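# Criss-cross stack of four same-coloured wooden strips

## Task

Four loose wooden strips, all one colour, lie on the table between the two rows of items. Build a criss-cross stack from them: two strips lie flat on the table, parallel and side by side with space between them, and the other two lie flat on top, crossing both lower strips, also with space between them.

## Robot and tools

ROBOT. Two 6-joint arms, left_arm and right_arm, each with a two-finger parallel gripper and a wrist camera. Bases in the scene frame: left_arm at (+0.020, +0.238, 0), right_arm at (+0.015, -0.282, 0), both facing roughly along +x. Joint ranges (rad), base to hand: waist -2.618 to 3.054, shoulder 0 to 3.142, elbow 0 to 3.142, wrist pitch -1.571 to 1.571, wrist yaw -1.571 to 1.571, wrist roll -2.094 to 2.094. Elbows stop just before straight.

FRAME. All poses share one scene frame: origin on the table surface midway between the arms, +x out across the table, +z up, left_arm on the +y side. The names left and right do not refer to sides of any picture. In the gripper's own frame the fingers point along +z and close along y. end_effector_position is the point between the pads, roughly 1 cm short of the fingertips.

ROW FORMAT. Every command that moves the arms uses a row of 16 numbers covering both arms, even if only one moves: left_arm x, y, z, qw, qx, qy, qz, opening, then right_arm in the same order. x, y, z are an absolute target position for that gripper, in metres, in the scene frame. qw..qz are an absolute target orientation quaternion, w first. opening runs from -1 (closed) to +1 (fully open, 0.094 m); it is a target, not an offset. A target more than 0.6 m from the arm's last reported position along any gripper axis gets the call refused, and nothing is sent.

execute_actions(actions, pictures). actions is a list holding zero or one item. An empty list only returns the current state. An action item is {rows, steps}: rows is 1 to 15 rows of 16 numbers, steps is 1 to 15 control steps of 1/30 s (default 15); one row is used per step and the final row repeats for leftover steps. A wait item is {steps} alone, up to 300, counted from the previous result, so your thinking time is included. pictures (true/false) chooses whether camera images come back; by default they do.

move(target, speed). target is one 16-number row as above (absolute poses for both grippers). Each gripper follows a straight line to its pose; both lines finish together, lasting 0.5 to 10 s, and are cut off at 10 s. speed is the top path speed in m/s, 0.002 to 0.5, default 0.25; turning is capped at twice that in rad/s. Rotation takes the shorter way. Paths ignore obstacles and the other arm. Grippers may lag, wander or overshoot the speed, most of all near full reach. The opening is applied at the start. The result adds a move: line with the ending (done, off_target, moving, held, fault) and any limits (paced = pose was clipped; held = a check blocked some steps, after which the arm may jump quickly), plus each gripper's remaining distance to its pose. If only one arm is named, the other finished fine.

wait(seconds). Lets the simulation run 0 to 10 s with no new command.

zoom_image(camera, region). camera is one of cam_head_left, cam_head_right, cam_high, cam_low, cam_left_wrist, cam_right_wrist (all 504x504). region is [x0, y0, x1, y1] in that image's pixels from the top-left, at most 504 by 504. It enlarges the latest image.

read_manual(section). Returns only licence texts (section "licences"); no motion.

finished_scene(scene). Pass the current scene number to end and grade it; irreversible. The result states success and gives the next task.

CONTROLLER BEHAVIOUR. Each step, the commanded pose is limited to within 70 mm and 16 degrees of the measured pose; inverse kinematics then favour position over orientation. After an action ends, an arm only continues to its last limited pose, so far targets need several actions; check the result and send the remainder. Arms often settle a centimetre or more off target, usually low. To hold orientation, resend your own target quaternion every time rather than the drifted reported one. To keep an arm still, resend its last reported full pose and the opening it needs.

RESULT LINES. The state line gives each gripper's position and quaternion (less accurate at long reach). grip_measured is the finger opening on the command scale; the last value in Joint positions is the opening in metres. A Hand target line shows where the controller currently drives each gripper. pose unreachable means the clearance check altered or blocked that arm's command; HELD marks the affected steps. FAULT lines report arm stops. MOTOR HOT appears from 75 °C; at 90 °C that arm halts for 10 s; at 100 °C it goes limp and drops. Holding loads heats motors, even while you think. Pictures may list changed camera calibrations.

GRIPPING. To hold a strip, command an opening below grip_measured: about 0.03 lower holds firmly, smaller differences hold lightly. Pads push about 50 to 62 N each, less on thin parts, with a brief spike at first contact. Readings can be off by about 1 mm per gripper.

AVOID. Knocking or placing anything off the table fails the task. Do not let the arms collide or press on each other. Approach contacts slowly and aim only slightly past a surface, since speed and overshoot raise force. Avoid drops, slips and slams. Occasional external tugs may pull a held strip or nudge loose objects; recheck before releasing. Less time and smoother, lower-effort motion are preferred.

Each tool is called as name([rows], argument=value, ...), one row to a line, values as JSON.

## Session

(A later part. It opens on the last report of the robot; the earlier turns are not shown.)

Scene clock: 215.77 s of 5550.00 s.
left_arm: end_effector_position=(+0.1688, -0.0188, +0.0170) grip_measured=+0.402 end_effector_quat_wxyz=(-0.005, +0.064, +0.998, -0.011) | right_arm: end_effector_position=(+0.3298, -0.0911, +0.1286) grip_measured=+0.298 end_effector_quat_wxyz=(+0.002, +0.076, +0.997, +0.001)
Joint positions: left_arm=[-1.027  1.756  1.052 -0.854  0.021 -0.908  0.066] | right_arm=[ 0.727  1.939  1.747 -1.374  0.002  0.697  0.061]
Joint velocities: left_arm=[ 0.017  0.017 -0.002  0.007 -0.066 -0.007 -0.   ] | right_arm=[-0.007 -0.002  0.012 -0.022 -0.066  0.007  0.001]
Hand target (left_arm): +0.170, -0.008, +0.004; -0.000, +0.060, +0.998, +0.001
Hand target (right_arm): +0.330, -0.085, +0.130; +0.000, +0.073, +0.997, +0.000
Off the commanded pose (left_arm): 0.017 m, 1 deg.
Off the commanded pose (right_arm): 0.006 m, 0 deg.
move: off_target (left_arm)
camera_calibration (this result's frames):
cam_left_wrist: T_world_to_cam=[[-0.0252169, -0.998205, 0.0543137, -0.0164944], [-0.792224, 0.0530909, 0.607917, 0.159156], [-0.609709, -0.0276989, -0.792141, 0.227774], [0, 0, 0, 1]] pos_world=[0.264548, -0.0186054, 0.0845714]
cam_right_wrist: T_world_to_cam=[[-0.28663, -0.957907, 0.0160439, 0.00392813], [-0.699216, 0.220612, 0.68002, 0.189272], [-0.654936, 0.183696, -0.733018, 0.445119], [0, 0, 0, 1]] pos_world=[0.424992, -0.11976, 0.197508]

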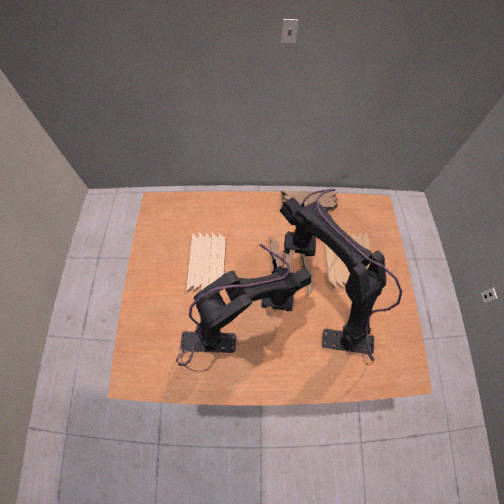

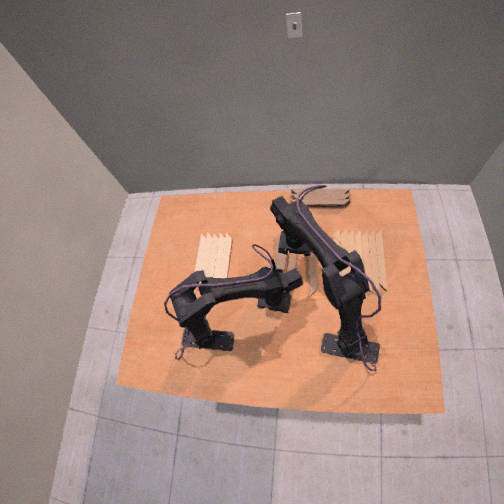

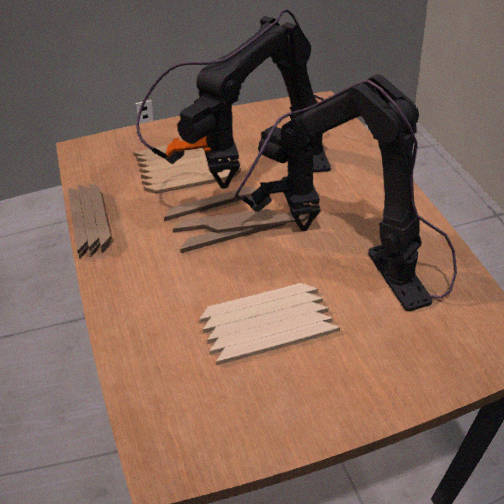

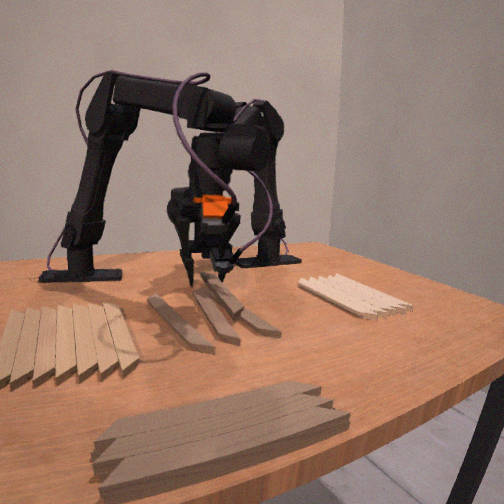

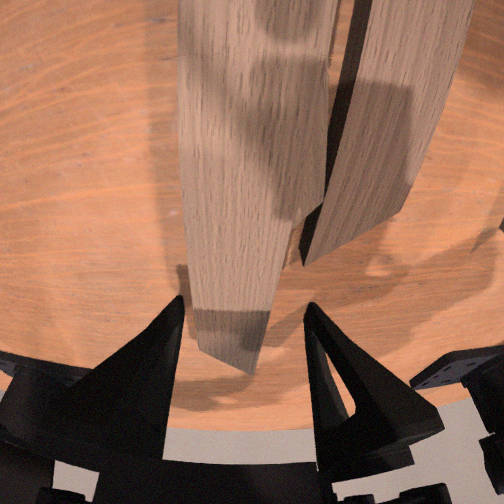

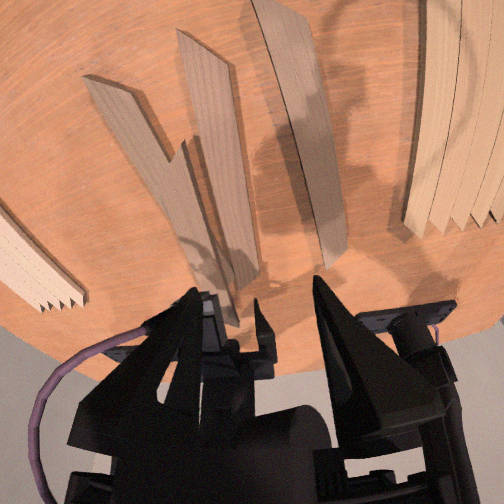

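execute_actions([
  {"rows": [[0.169, -0.017, 0.016, 0, 0.06, 0.998, 0, -0.7, 0.33, -0.085, 0.13, 0, 0.073, 0.997, 0, 0.3]], "steps": 15},
])

Scene clock: 219.23 s of 5550.00 s.
left_arm: end_effector_position=(+0.1689, -0.0212, +0.0170) grip_measured=-0.462 end_effector_quat_wxyz=(-0.003, +0.060, +0.998, -0.015) | right_arm: end_effector_position=(+0.3298, -0.0911, +0.1286) grip_measured=+0.298 end_effector_quat_wxyz=(+0.002, +0.076, +0.997, +0.001)
Joint positions: left_arm=[-1.03   1.756  1.052 -0.846  0.022 -0.918  0.025] | right_arm=[ 0.727  1.939  1.747 -1.374  0.002  0.697  0.061]
Joint velocities: left_arm=[-0.012  0.007 -0.007 -0.007 -0.007  0.037 -0.   ] | right_arm=[ 0.002 -0.027 -0.017  0.007 -0.037 -0.022  0.001]
Hand target (left_arm): +0.169, -0.017, +0.016; -0.000, +0.060, +0.998, -0.000
Hand target (right_arm): +0.330, -0.085, +0.130; +0.000, +0.073, +0.997, +0.000
Off the commanded pose (left_arm): 0.004 m, 2 deg.
Off the commanded pose (right_arm): 0.006 m, 0 deg.
Steps of this call (steps 1 to 89: nothing new was sent; steps 90 to 104: all 15 steps of this action). Readings (end_effector_position):
90: left_arm (+0.1688, -0.0198, +0.0170) | right_arm (+0.3298, -0.0911, +0.1286)
91: left_arm (+0.1689, -0.0221, +0.0171) | right_arm (+0.3298, -0.0911, +0.1286)
93: left_arm (+0.1689, -0.0219, +0.0170) | right_arm (+0.3298, -0.0911, +0.1286)
97: left_arm (+0.1689, -0.0212, +0.0170) | right_arm (+0.3298, -0.0911, +0.1286)
104: the state above
camera_calibration (this result's frames):
cam_left_wrist: T_world_to_cam=[[-0.0185749, -0.99792, 0.0617384, -0.0201103], [-0.794615, 0.0522119, 0.604865, 0.159743], [-0.60683, -0.0378229, -0.793931, 0.227103], [0, 0, 0, 1]] pos_world=[0.264373, -0.0198193, 0.0849229]
cam_right_wrist: T_world_to_cam=[[-0.28663, -0.957907, 0.0160439, 0.00392813], [-0.699216, 0.220612, 0.68002, 0.189272], [-0.654936, 0.183696, -0.733018, 0.445119], [0, 0, 0, 1]] pos_world=[0.424992, -0.11976, 0.197508]

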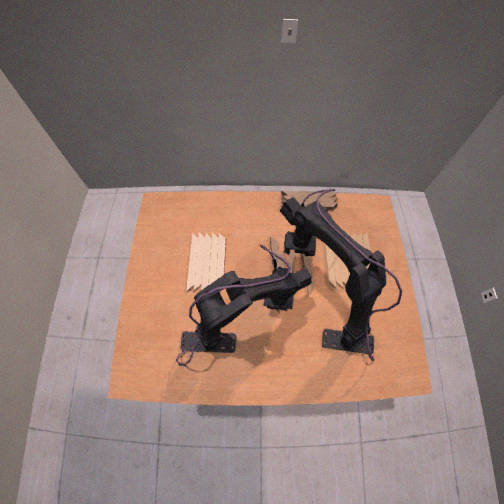

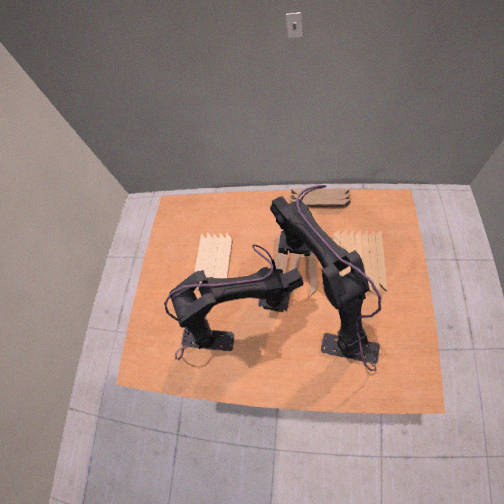

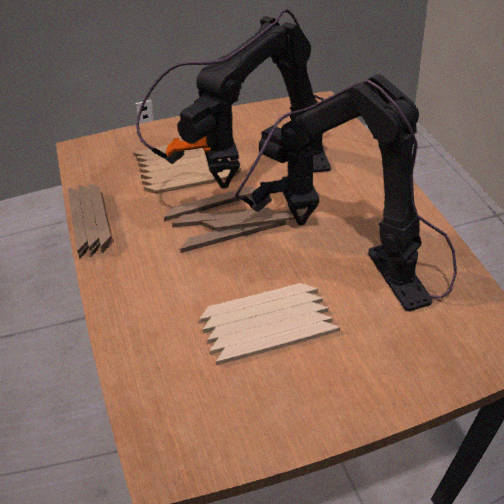

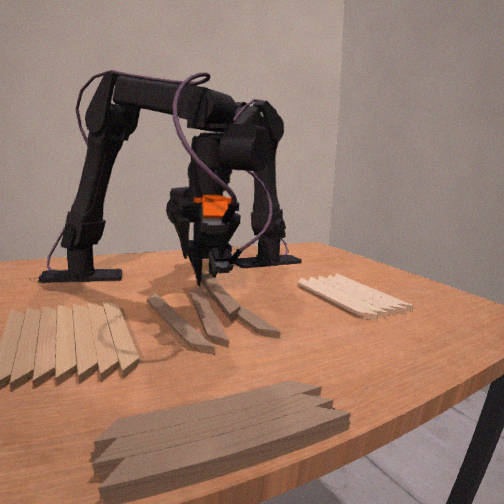

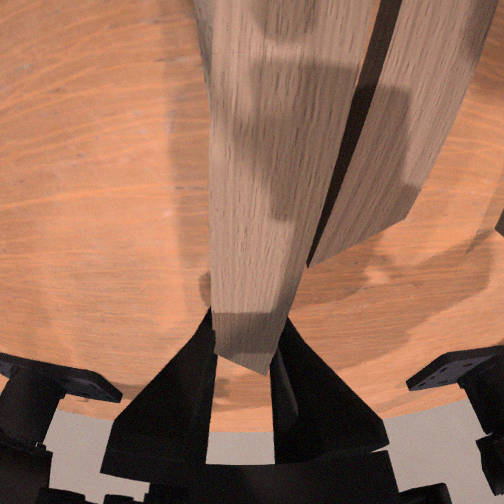

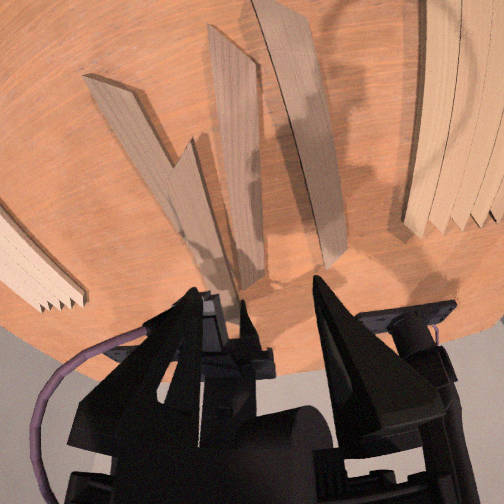

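move(target=[0.17, 0.03, 0.09, 0, 0.06, 0.998, 0, -0.53, 0.33, -0.085, 0.13, 0, 0.1175, 0.993, 0, 0.15], speed=0.15)

move(target=[0.16, 0.12, 0.12, 0, 0.06, 0.998, 0, -0.53, 0.319, -0.078, 0.05, 0, 0.1175, 0.993, 0, 0.15], speed=0.15)

Scene clock: 235.77 s of 5550.00 s.
left_arm: end_effector_position=(+0.1560, +0.0404, +0.0716) grip_measured=-0.461 end_effector_quat_wxyz=(-0.028, +0.061, +0.998, +0.022) | right_arm: end_effector_position=(+0.3298, -0.0911, +0.1286) grip_measured=+0.152 end_effector_quat_wxyz=(+0.002, +0.121, +0.993, +0.001)
Joint positions: left_arm=[-0.95   1.545  1.052 -1.146  0.016 -0.836  0.025] | right_arm=[ 0.727  1.939  1.747 -1.374  0.002  0.786  0.054]
Joint velocities: left_arm=[-0.007  0.002 -0.007  0.051 -0.007  0.022 -0.001] | right_arm=[-0.002  0.007  0.002 -0.022  0.051 -0.007  0.   ]
Hand target (left_arm): +0.168, +0.033, +0.090; +0.002, +0.060, +0.998, +0.001
Hand target (right_arm): +0.330, -0.085, +0.130; +0.000, +0.118, +0.993, +0.000
Off the commanded pose (left_arm): 0.025 m, 4 deg.
Off the commanded pose (right_arm): 0.006 m, 0 deg.
After step 90, 12.33 s passed at rest.
move: off_target (left_arm)
camera_calibration (this result's frames):
cam_left_wrist: T_world_to_cam=[[-0.020343, -0.999703, -0.0134009, 0.0434853], [-0.766806, 0.00699996, 0.64184, 0.108121], [-0.641556, 0.0233329, -0.766721, 0.265954], [0, 0, 0, 1]] pos_world=[0.254417, 0.0365101, 0.135099]
cam_right_wrist: T_world_to_cam=[[-0.370527, -0.92869, 0.0156721, 0.0343043], [-0.676833, 0.28152, 0.680179, 0.187416], [-0.636088, 0.241417, -0.732878, 0.444141], [0, 0, 0, 1]] pos_world=[0.422073, -0.128127, 0.197487]

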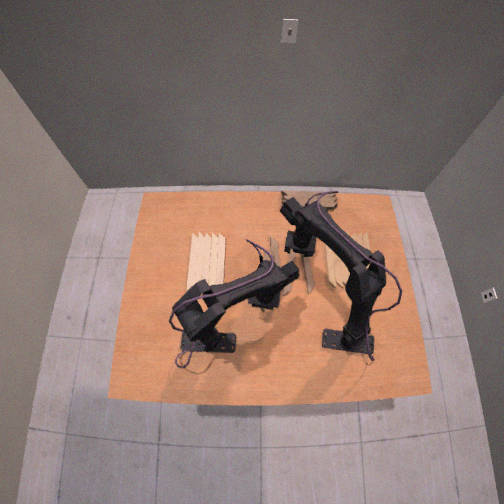

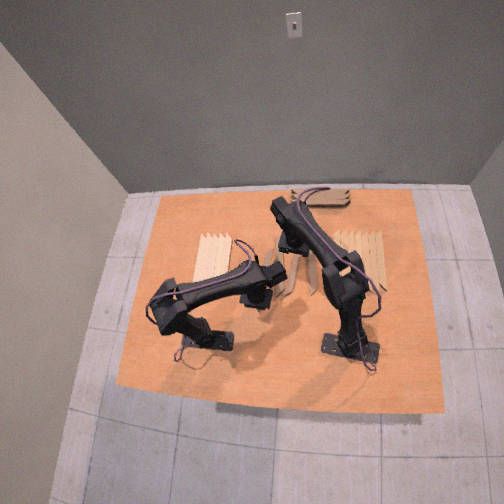

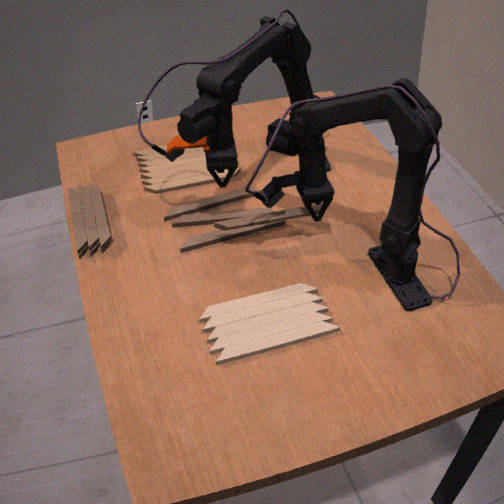

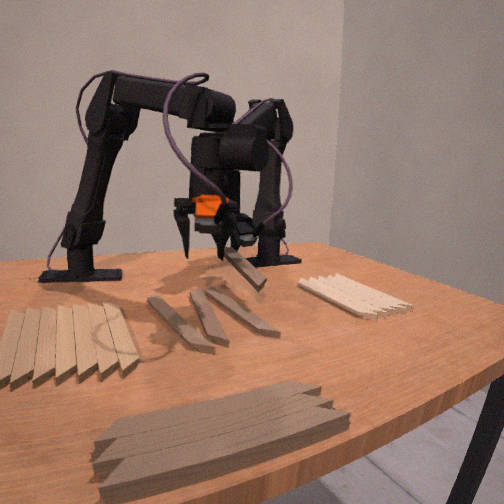

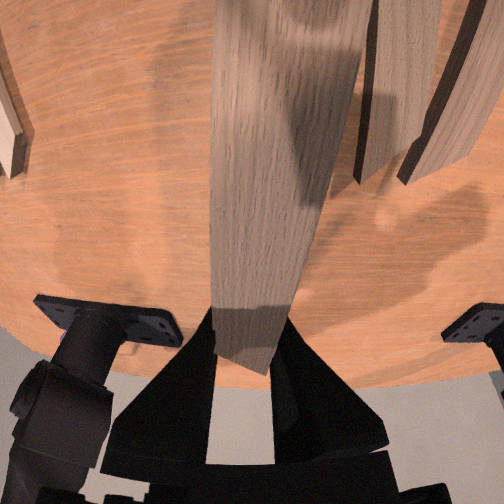

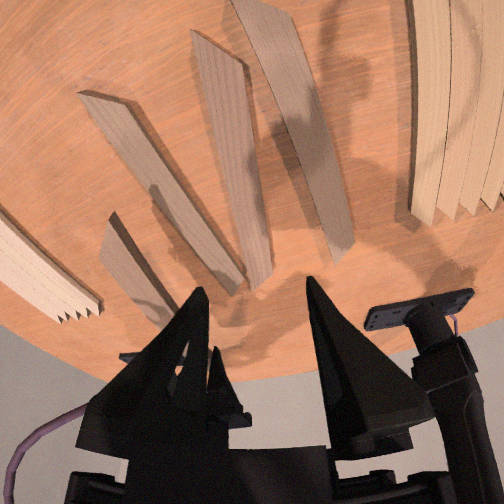

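Scene clock: 237.00 s of 5550.00 s.
left_arm: end_effector_position=(+0.1595, +0.1164, +0.1183) grip_measured=-0.462 end_effector_quat_wxyz=(-0.006, +0.061, +0.998, +0.001) | right_arm: end_effector_position=(+0.3252, -0.0780, +0.0600) grip_measured=+0.152 end_effector_quat_wxyz=(+0.008, +0.118, +0.993, +0.006)
Joint positions: left_arm=[-0.708  1.248  0.999 -1.332  0.005 -0.595  0.025] | right_arm=[ 0.763  1.959  1.501 -1.093  0.002  0.818  0.054]
Joint velocities: left_arm=[ 0.017 -0.007 -0.012  0.007 -0.051  0.095 -0.001] | right_arm=[-0.007 -0.002 -0.007  0.095  0.037 -0.022 -0.   ]
Hand target (left_arm): +0.159, +0.122, +0.120; +0.004, +0.060, +0.998, +0.004
Hand target (right_arm): +0.320, -0.077, +0.050; -0.000, +0.117, +0.993, -0.000
Off the commanded pose (left_arm): 0.004 m, 1 deg.
Off the commanded pose (right_arm): 0.012 m, 1 deg.
move: off_target (right_arm)
camera_calibration (this result's frames):
cam_left_wrist: T_world_to_cam=[[-0.0198649, -0.999378, 0.029148, 0.114987], [-0.792541, 0.0335127, 0.608897, 0.0851719], [-0.609495, -0.0110053, -0.792714, 0.304189], [0, 0, 0, 1]] pos_world=[0.255188, 0.115409, 0.185923]
cam_right_wrist: T_world_to_cam=[[-0.366744, -0.930317, 0.00307819, 0.0452057], [-0.686626, 0.272908, 0.673844, 0.230192], [-0.627728, 0.245015, -0.738867, 0.385647], [0, 0, 0, 1]] pos_world=[0.416716, -0.115255, 0.129689]

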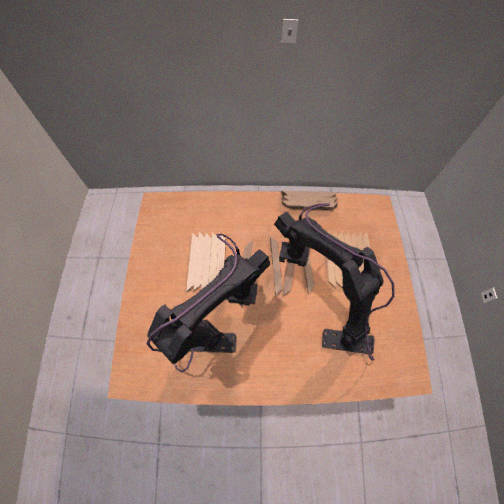

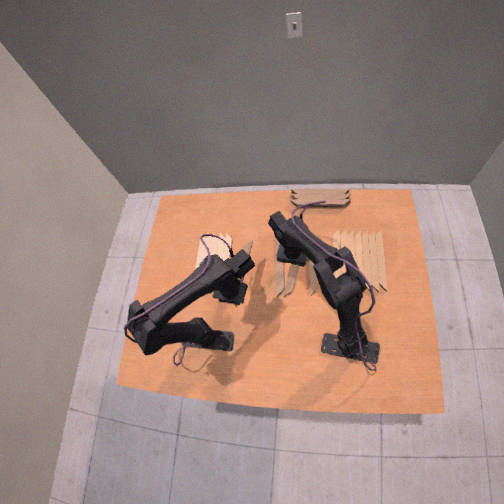

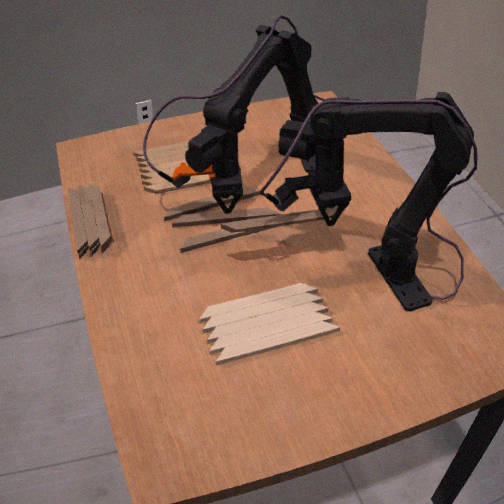

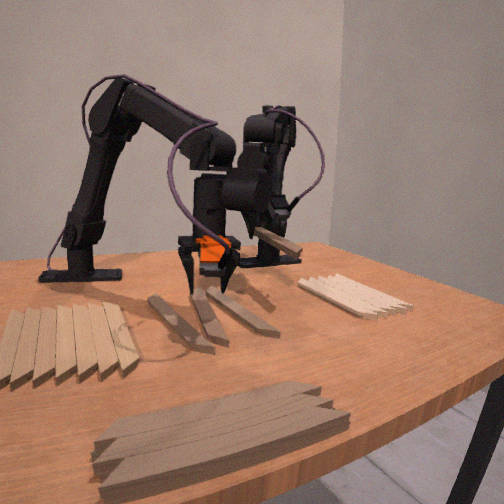

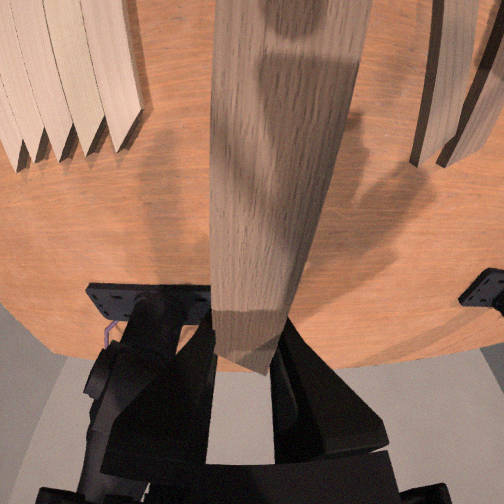

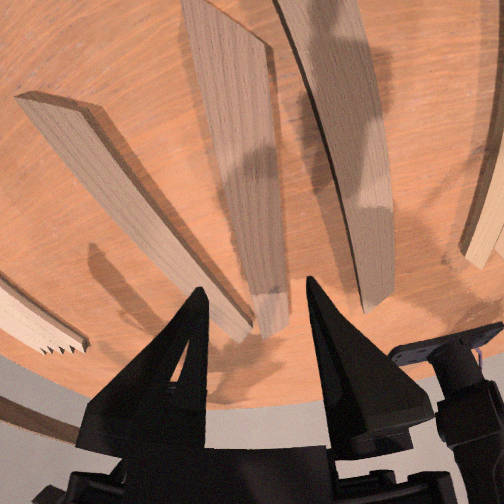

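move(target=[0.16, 0.12, 0.12, 0, 0.06, 0.998, 0, -0.53, 0.321, -0.078, 0.006, 0, 0.1175, 0.993, 0, 0.15], speed=0.1)

Scene clock: 246.07 s of 5550.00 s.
left_arm: end_effector_position=(+0.1593, +0.1165, +0.1183) grip_measured=-0.462 end_effector_quat_wxyz=(-0.006, +0.063, +0.998, +0.001) | right_arm: end_effector_position=(+0.3273, -0.0765, +0.0165) grip_measured=+0.151 end_effector_quat_wxyz=(+0.009, +0.118, +0.993, +0.006)
Joint positions: left_arm=[-0.708  1.248  0.999 -1.333  0.005 -0.59   0.025] | right_arm=[ 0.763  2.016  1.402 -0.935  0.001  0.818  0.054]
Joint velocities: left_arm=[-0.012  0.007  0.012 -0.037  0.037 -0.095 -0.001] | right_arm=[ 0.002  0.002 -0.007  0.022 -0.037  0.037  0.   ]
Hand target (left_arm): +0.160, +0.120, +0.120; +0.000, +0.060, +0.998, +0.000
Hand target (right_arm): +0.321, -0.078, +0.006; -0.000, +0.117, +0.993, -0.000
Off the commanded pose (left_arm): 0.004 m, 1 deg.
Off the commanded pose (right_arm): 0.012 m, 1 deg.
After step 90, 4.97 s passed at rest.
move: off_target (right_arm)
camera_calibration (this result's frames):
cam_left_wrist: T_world_to_cam=[[-0.0244221, -0.999289, 0.0287133, 0.115876], [-0.792021, 0.0368663, 0.60938, 0.0845221], [-0.610006, -0.00785912, -0.792358, 0.303778], [0, 0, 0, 1]] pos_world=[0.25508, 0.115065, 0.185868]
cam_right_wrist: T_world_to_cam=[[-0.36674, -0.930323, 0.00130018, 0.0475105], [-0.687562, 0.271983, 0.673263, 0.2608], [-0.626706, 0.246019, -0.739402, 0.354227], [0, 0, 0, 1]] pos_world=[0.418736, -0.11388, 0.0862674]

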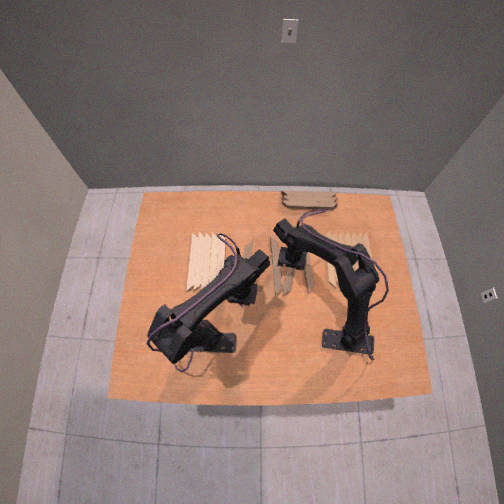

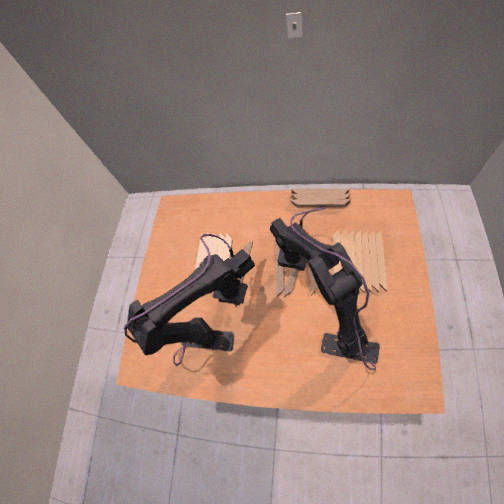

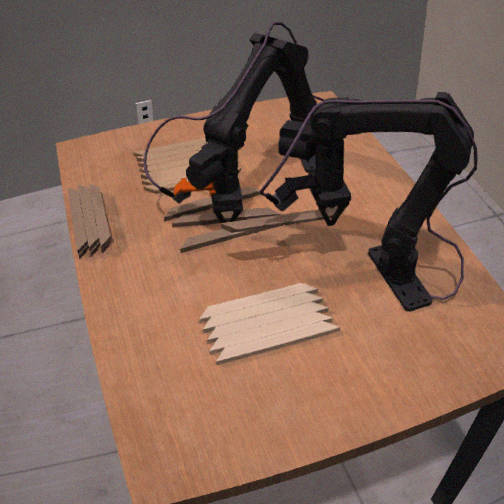

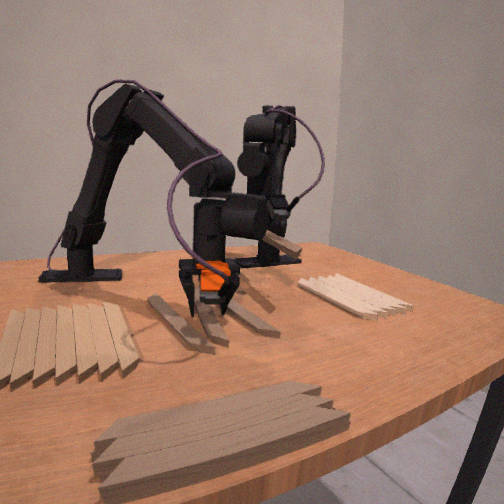

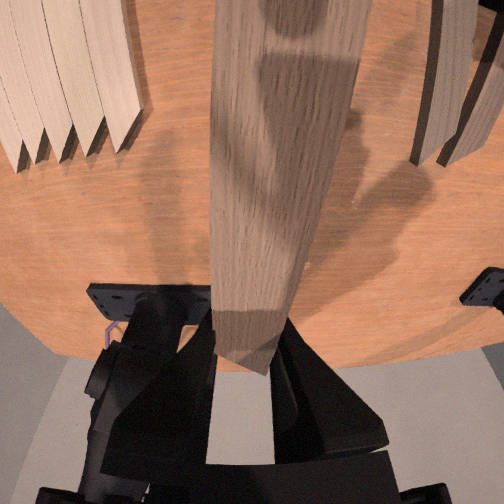

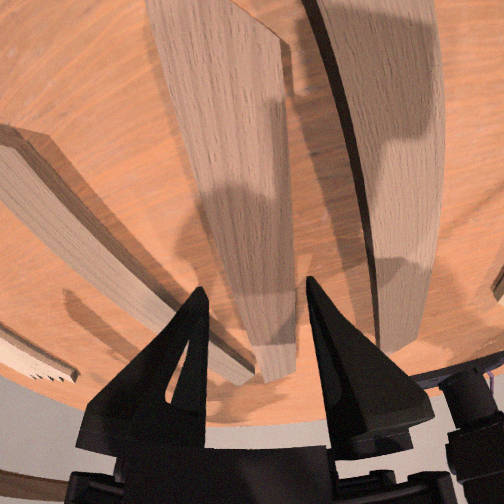

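execute_actions([
  {"rows": [[0.16, 0.12, 0.12, 0, 0.06, 0.998, 0, -0.53, 0.326, -0.078, 0.012, 0, 0.1175, 0.993, 0, -0.7]], "steps": 15},
], pictures=false)

Scene clock: 248.37 s of 5550.00 s.
left_arm: end_effector_position=(+0.1593, +0.1165, +0.1183) grip_measured=-0.462 end_effector_quat_wxyz=(-0.006, +0.064, +0.998, +0.001) | right_arm: end_effector_position=(+0.3274, -0.0764, +0.0165) grip_measured=-0.439 end_effector_quat_wxyz=(+0.009, +0.118, +0.993, +0.007)
Joint positions: left_arm=[-0.708  1.248  0.999 -1.333  0.005 -0.589  0.025] | right_arm=[ 0.763  2.016  1.402 -0.935  0.001  0.818  0.026]
Joint velocities: left_arm=[-0.007 -0.012  0.007  0.037  0.022 -0.007  0.   ] | right_arm=[ 0.012  0.002 -0.002 -0.007 -0.066 -0.022 -0.001]
Hand target (left_arm): +0.160, +0.120, +0.120; +0.000, +0.060, +0.998, +0.000
Hand target (right_arm): +0.326, -0.078, +0.012; +0.000, +0.118, +0.993, +0.000
Off the commanded pose (left_arm): 0.004 m, 1 deg.
Off the commanded pose (right_arm): 0.005 m, 1 deg.
Steps of this call (steps 1 to 54: nothing new was sent; steps 55 to 69: all 15 steps of this action). Readings (end_effector_position):
55: left_arm (+0.1593, +0.1165, +0.1183) | right_arm (+0.3276, -0.0763, +0.0165)
56: left_arm (+0.1593, +0.1165, +0.1183) | right_arm (+0.3275, -0.0765, +0.0165)
58: left_arm (+0.1593, +0.1165, +0.1183) | right_arm (+0.3274, -0.0764, +0.0165)
62: left_arm (+0.1593, +0.1165, +0.1183) | right_arm (+0.3274, -0.0764, +0.0165)
69: the state above

move(target=[0.16, 0.12, 0.12, 0, 0.06, 0.998, 0, -0.53, 0.33, -0.078, 0.07, 0, 0.1175, 0.993, 0, -0.5], speed=0.15)

move(target=[0.16, 0.12, 0.12, 0, 0.06, 0.998, 0, -0.53, 0.38, -0.087, 0.06, 0, 0.682, 0.731, 0, -0.5], speed=0.35)

Scene clock: 264.57 s of 5550.00 s.
left_arm: end_effector_position=(+0.1593, +0.1165, +0.1183) grip_measured=-0.462 end_effector_quat_wxyz=(-0.006, +0.064, +0.998, +0.001) | right_arm: end_effector_position=(+0.3245, -0.0783, +0.0589) grip_measured=-0.439 end_effector_quat_wxyz=(-0.007, +0.117, +0.993, -0.007)
Joint positions: left_arm=[-0.708  1.248  0.999 -1.333  0.005 -0.589  0.025] | right_arm=[ 0.763  1.994  1.546 -1.142  0.001  0.814  0.026]
Joint velocities: left_arm=[-0.012  0.012  0.007  0.066  0.007  0.037 -0.001] | right_arm=[-0.007 -0.007  0.007  0.007 -0.051 -0.007 -0.   ]
Hand target (left_arm): +0.160, +0.120, +0.120; +0.000, +0.060, +0.998, +0.000
Hand target (right_arm): +0.329, -0.078, +0.070; +0.000, +0.118, +0.993, +0.000
Off the commanded pose (left_arm): 0.004 m, 1 deg.
Off the commanded pose (right_arm): 0.012 m, 1 deg.
After step 90, 12.13 s passed at rest.
move: off_target (right_arm)
camera_calibration (this result's frames):
cam_left_wrist: T_world_to_cam=[[-0.0251844, -0.99927, 0.0287224, 0.115994], [-0.791991, 0.0374761, 0.609382, 0.0844461], [-0.610014, -0.00740092, -0.792356, 0.303726], [0, 0, 0, 1]] pos_world=[0.255079, 0.114993, 0.185868]
cam_right_wrist: T_world_to_cam=[[-0.362587, -0.931319, 0.0342823, 0.0414073], [-0.665571, 0.284522, 0.689973, 0.223676], [-0.652339, 0.227358, -0.723023, 0.39024], [0, 0, 0, 1]] pos_world=[0.418455, -0.113801, 0.126402]

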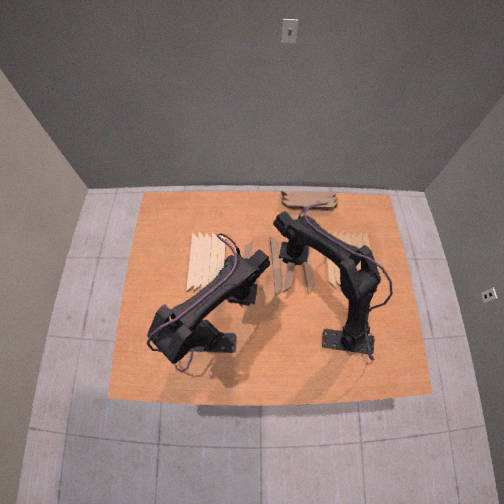

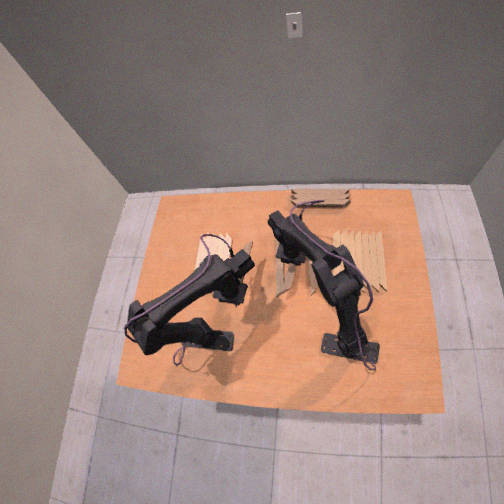

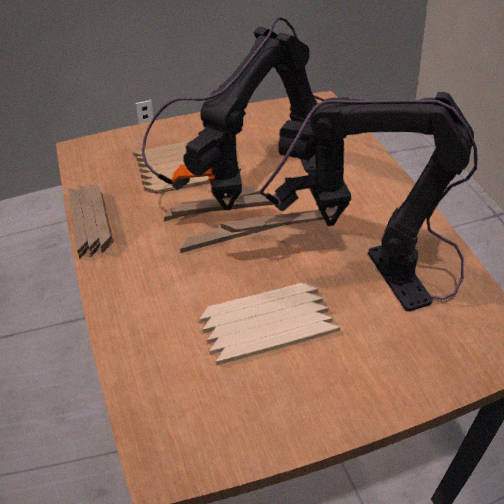

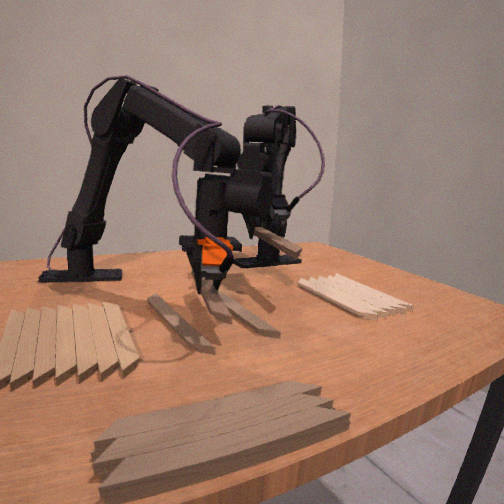

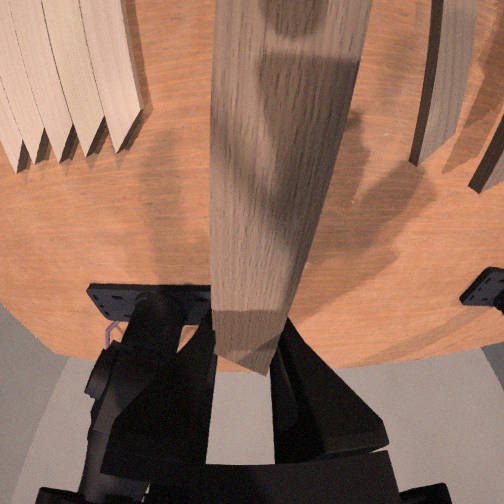

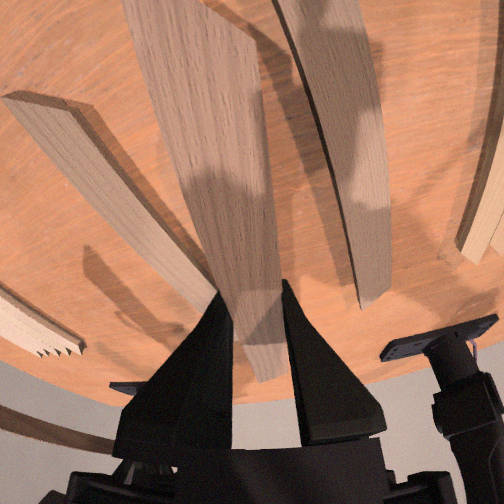

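Scene clock: 267.00 s of 5550.00 s.
left_arm: end_effector_position=(+0.1593, +0.1165, +0.1183) grip_measured=-0.462 end_effector_quat_wxyz=(-0.006, +0.064, +0.998, +0.001) | right_arm: end_effector_position=(+0.3766, -0.0859, +0.0591) grip_measured=-0.439 end_effector_quat_wxyz=(+0.002, +0.676, +0.737, +0.006)
Joint positions: left_arm=[-0.708  1.248  0.999 -1.333  0.005 -0.589  0.025] | right_arm=[ 0.678  2.123  1.74  -1.176  0.     1.979  0.026]
Joint velocities: left_arm=[ 0.002 -0.012 -0.017  0.051 -0.007  0.066  0.   ] | right_arm=[-0.002 -0.022 -0.007 -0.066 -0.022 -0.022  0.001]
Hand target (left_arm): +0.160, +0.120, +0.120; +0.000, +0.060, +0.998, +0.000
Hand target (right_arm): +0.380, -0.088, +0.060; +0.000, +0.682, +0.731, +0.000
Off the commanded pose (left_arm): 0.004 m, 1 deg.
Off the commanded pose (right_arm): 0.004 m, 1 deg.
move: done
camera_calibration (this result's frames):
cam_left_wrist: T_world_to_cam=[[-0.0251844, -0.99927, 0.0287224, 0.115994], [-0.791991, 0.0374761, 0.609382, 0.0844461], [-0.610014, -0.00740092, -0.792356, 0.303726], [0, 0, 0, 1]] pos_world=[0.255079, 0.114993, 0.185868]
cam_right_wrist: T_world_to_cam=[[-0.998665, 0.0511176, 0.00744941, 0.378718], [0.0422216, 0.724628, 0.687846, 0.0317439], [0.029763, 0.687242, -0.725818, 0.208856], [0, 0, 0, 1]] pos_world=[0.370656, -0.185897, 0.126936]

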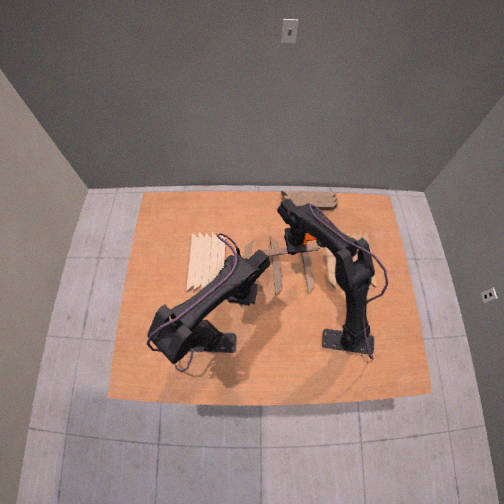

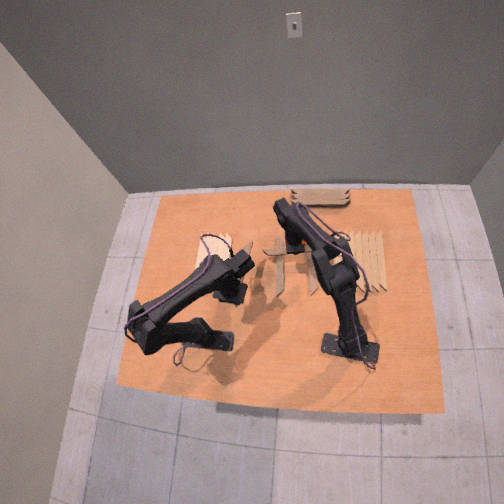

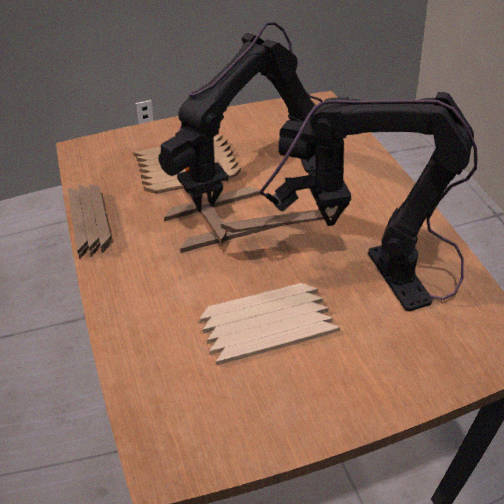

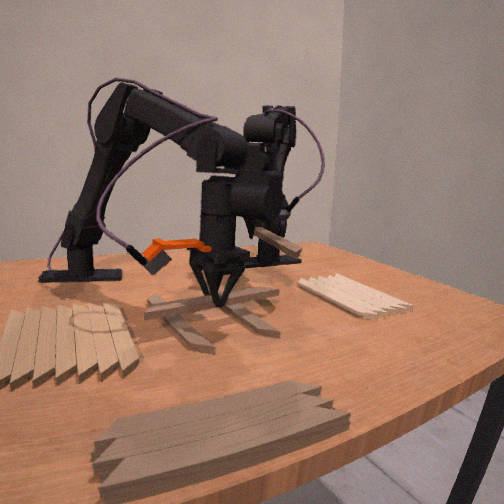

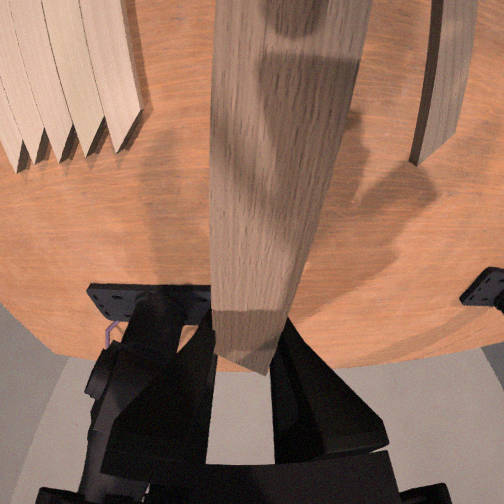

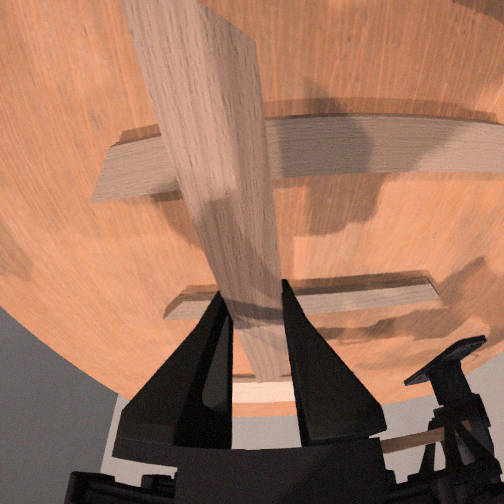

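execute_actions(actions=[])

Scene clock: 277.10 s of 5550.00 s.
left_arm: end_effector_position=(+0.1593, +0.1165, +0.1183) grip_measured=-0.462 end_effector_quat_wxyz=(-0.006, +0.064, +0.998, +0.001) | right_arm: end_effector_position=(+0.3764, -0.0860, +0.0591) grip_measured=-0.439 end_effector_quat_wxyz=(+0.002, +0.677, +0.736, +0.005)
Joint positions: left_arm=[-0.708  1.248  0.999 -1.333  0.005 -0.589  0.025] | right_arm=[ 0.678  2.124  1.741 -1.177  0.     1.982  0.026]
Joint velocities: left_arm=[ 0.002  0.007  0.027 -0.022 -0.007 -0.007  0.   ] | right_arm=[-0.022 -0.012  0.002  0.007  0.007 -0.066  0.001]
Hand target (left_arm): +0.160, +0.120, +0.120; +0.000, +0.060, +0.998, +0.000
Hand target (right_arm): +0.380, -0.088, +0.060; +0.000, +0.682, +0.731, +0.000
Off the commanded pose (left_arm): 0.004 m, 1 deg.
Off the commanded pose (right_arm): 0.004 m, 1 deg.
Steps of this call (steps 1 to 90: nothing new was sent; then 7.10 s passed at rest). Readings (end_effector_position):
1: left_arm (+0.1593, +0.1165, +0.1183) | right_arm (+0.3765, -0.0859, +0.0591)
2: left_arm (+0.1593, +0.1165, +0.1183) | right_arm (+0.3766, -0.0859, +0.0592)
4: left_arm (+0.1593, +0.1165, +0.1183) | right_arm (+0.3765, -0.0859, +0.0592)
8: left_arm (+0.1593, +0.1165, +0.1183) | right_arm (+0.3764, -0.0860, +0.0591)
90: the state above
camera_calibration (this result's frames):
cam_left_wrist: T_world_to_cam=[[-0.0251844, -0.99927, 0.0287224, 0.115994], [-0.791991, 0.0374761, 0.609382, 0.0844461], [-0.610014, -0.00740092, -0.792356, 0.303726], [0, 0, 0, 1]] pos_world=[0.255079, 0.114993, 0.185868]
cam_right_wrist: T_world_to_cam=[[-0.998496, 0.0541689, 0.00844496, 0.378688], [0.0451373, 0.724846, 0.687431, 0.0308041], [0.0311161, 0.686778, -0.726201, 0.208359], [0, 0, 0, 1]] pos_world=[0.370245, -0.185938, 0.126937]

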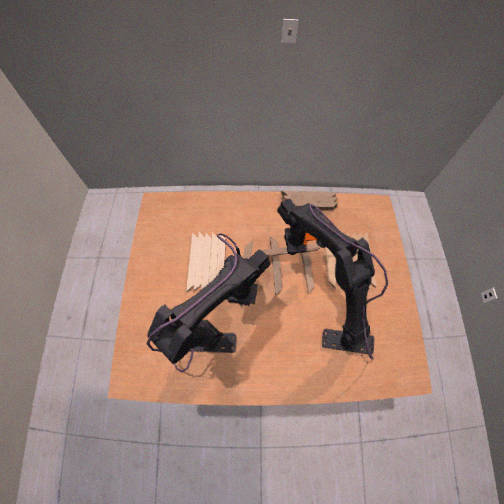

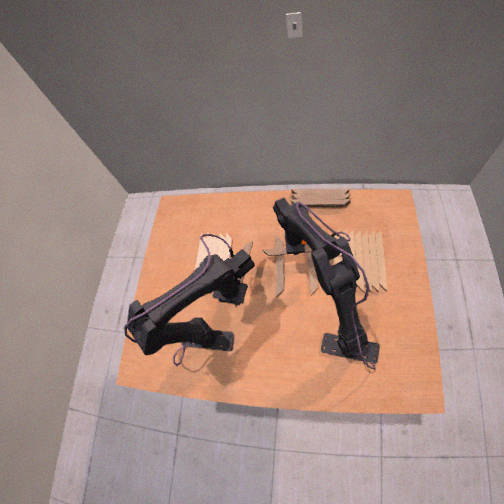

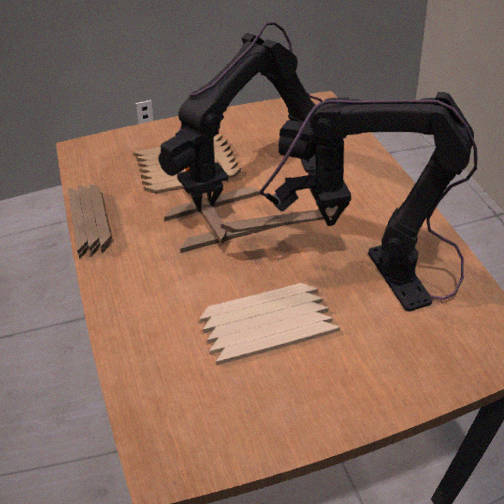

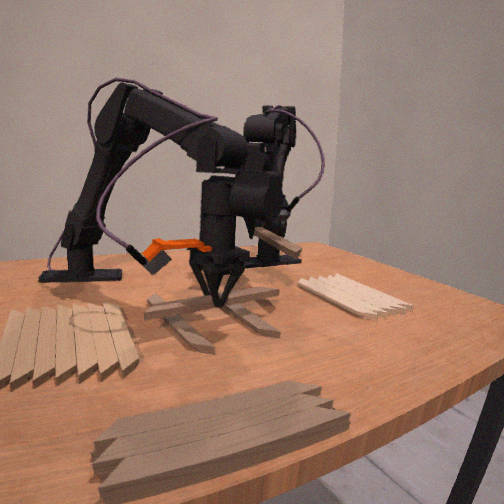

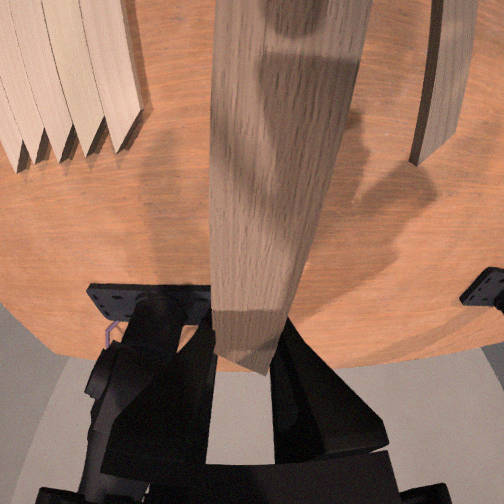

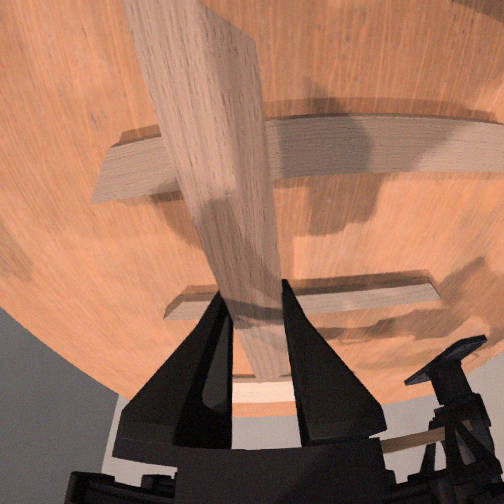

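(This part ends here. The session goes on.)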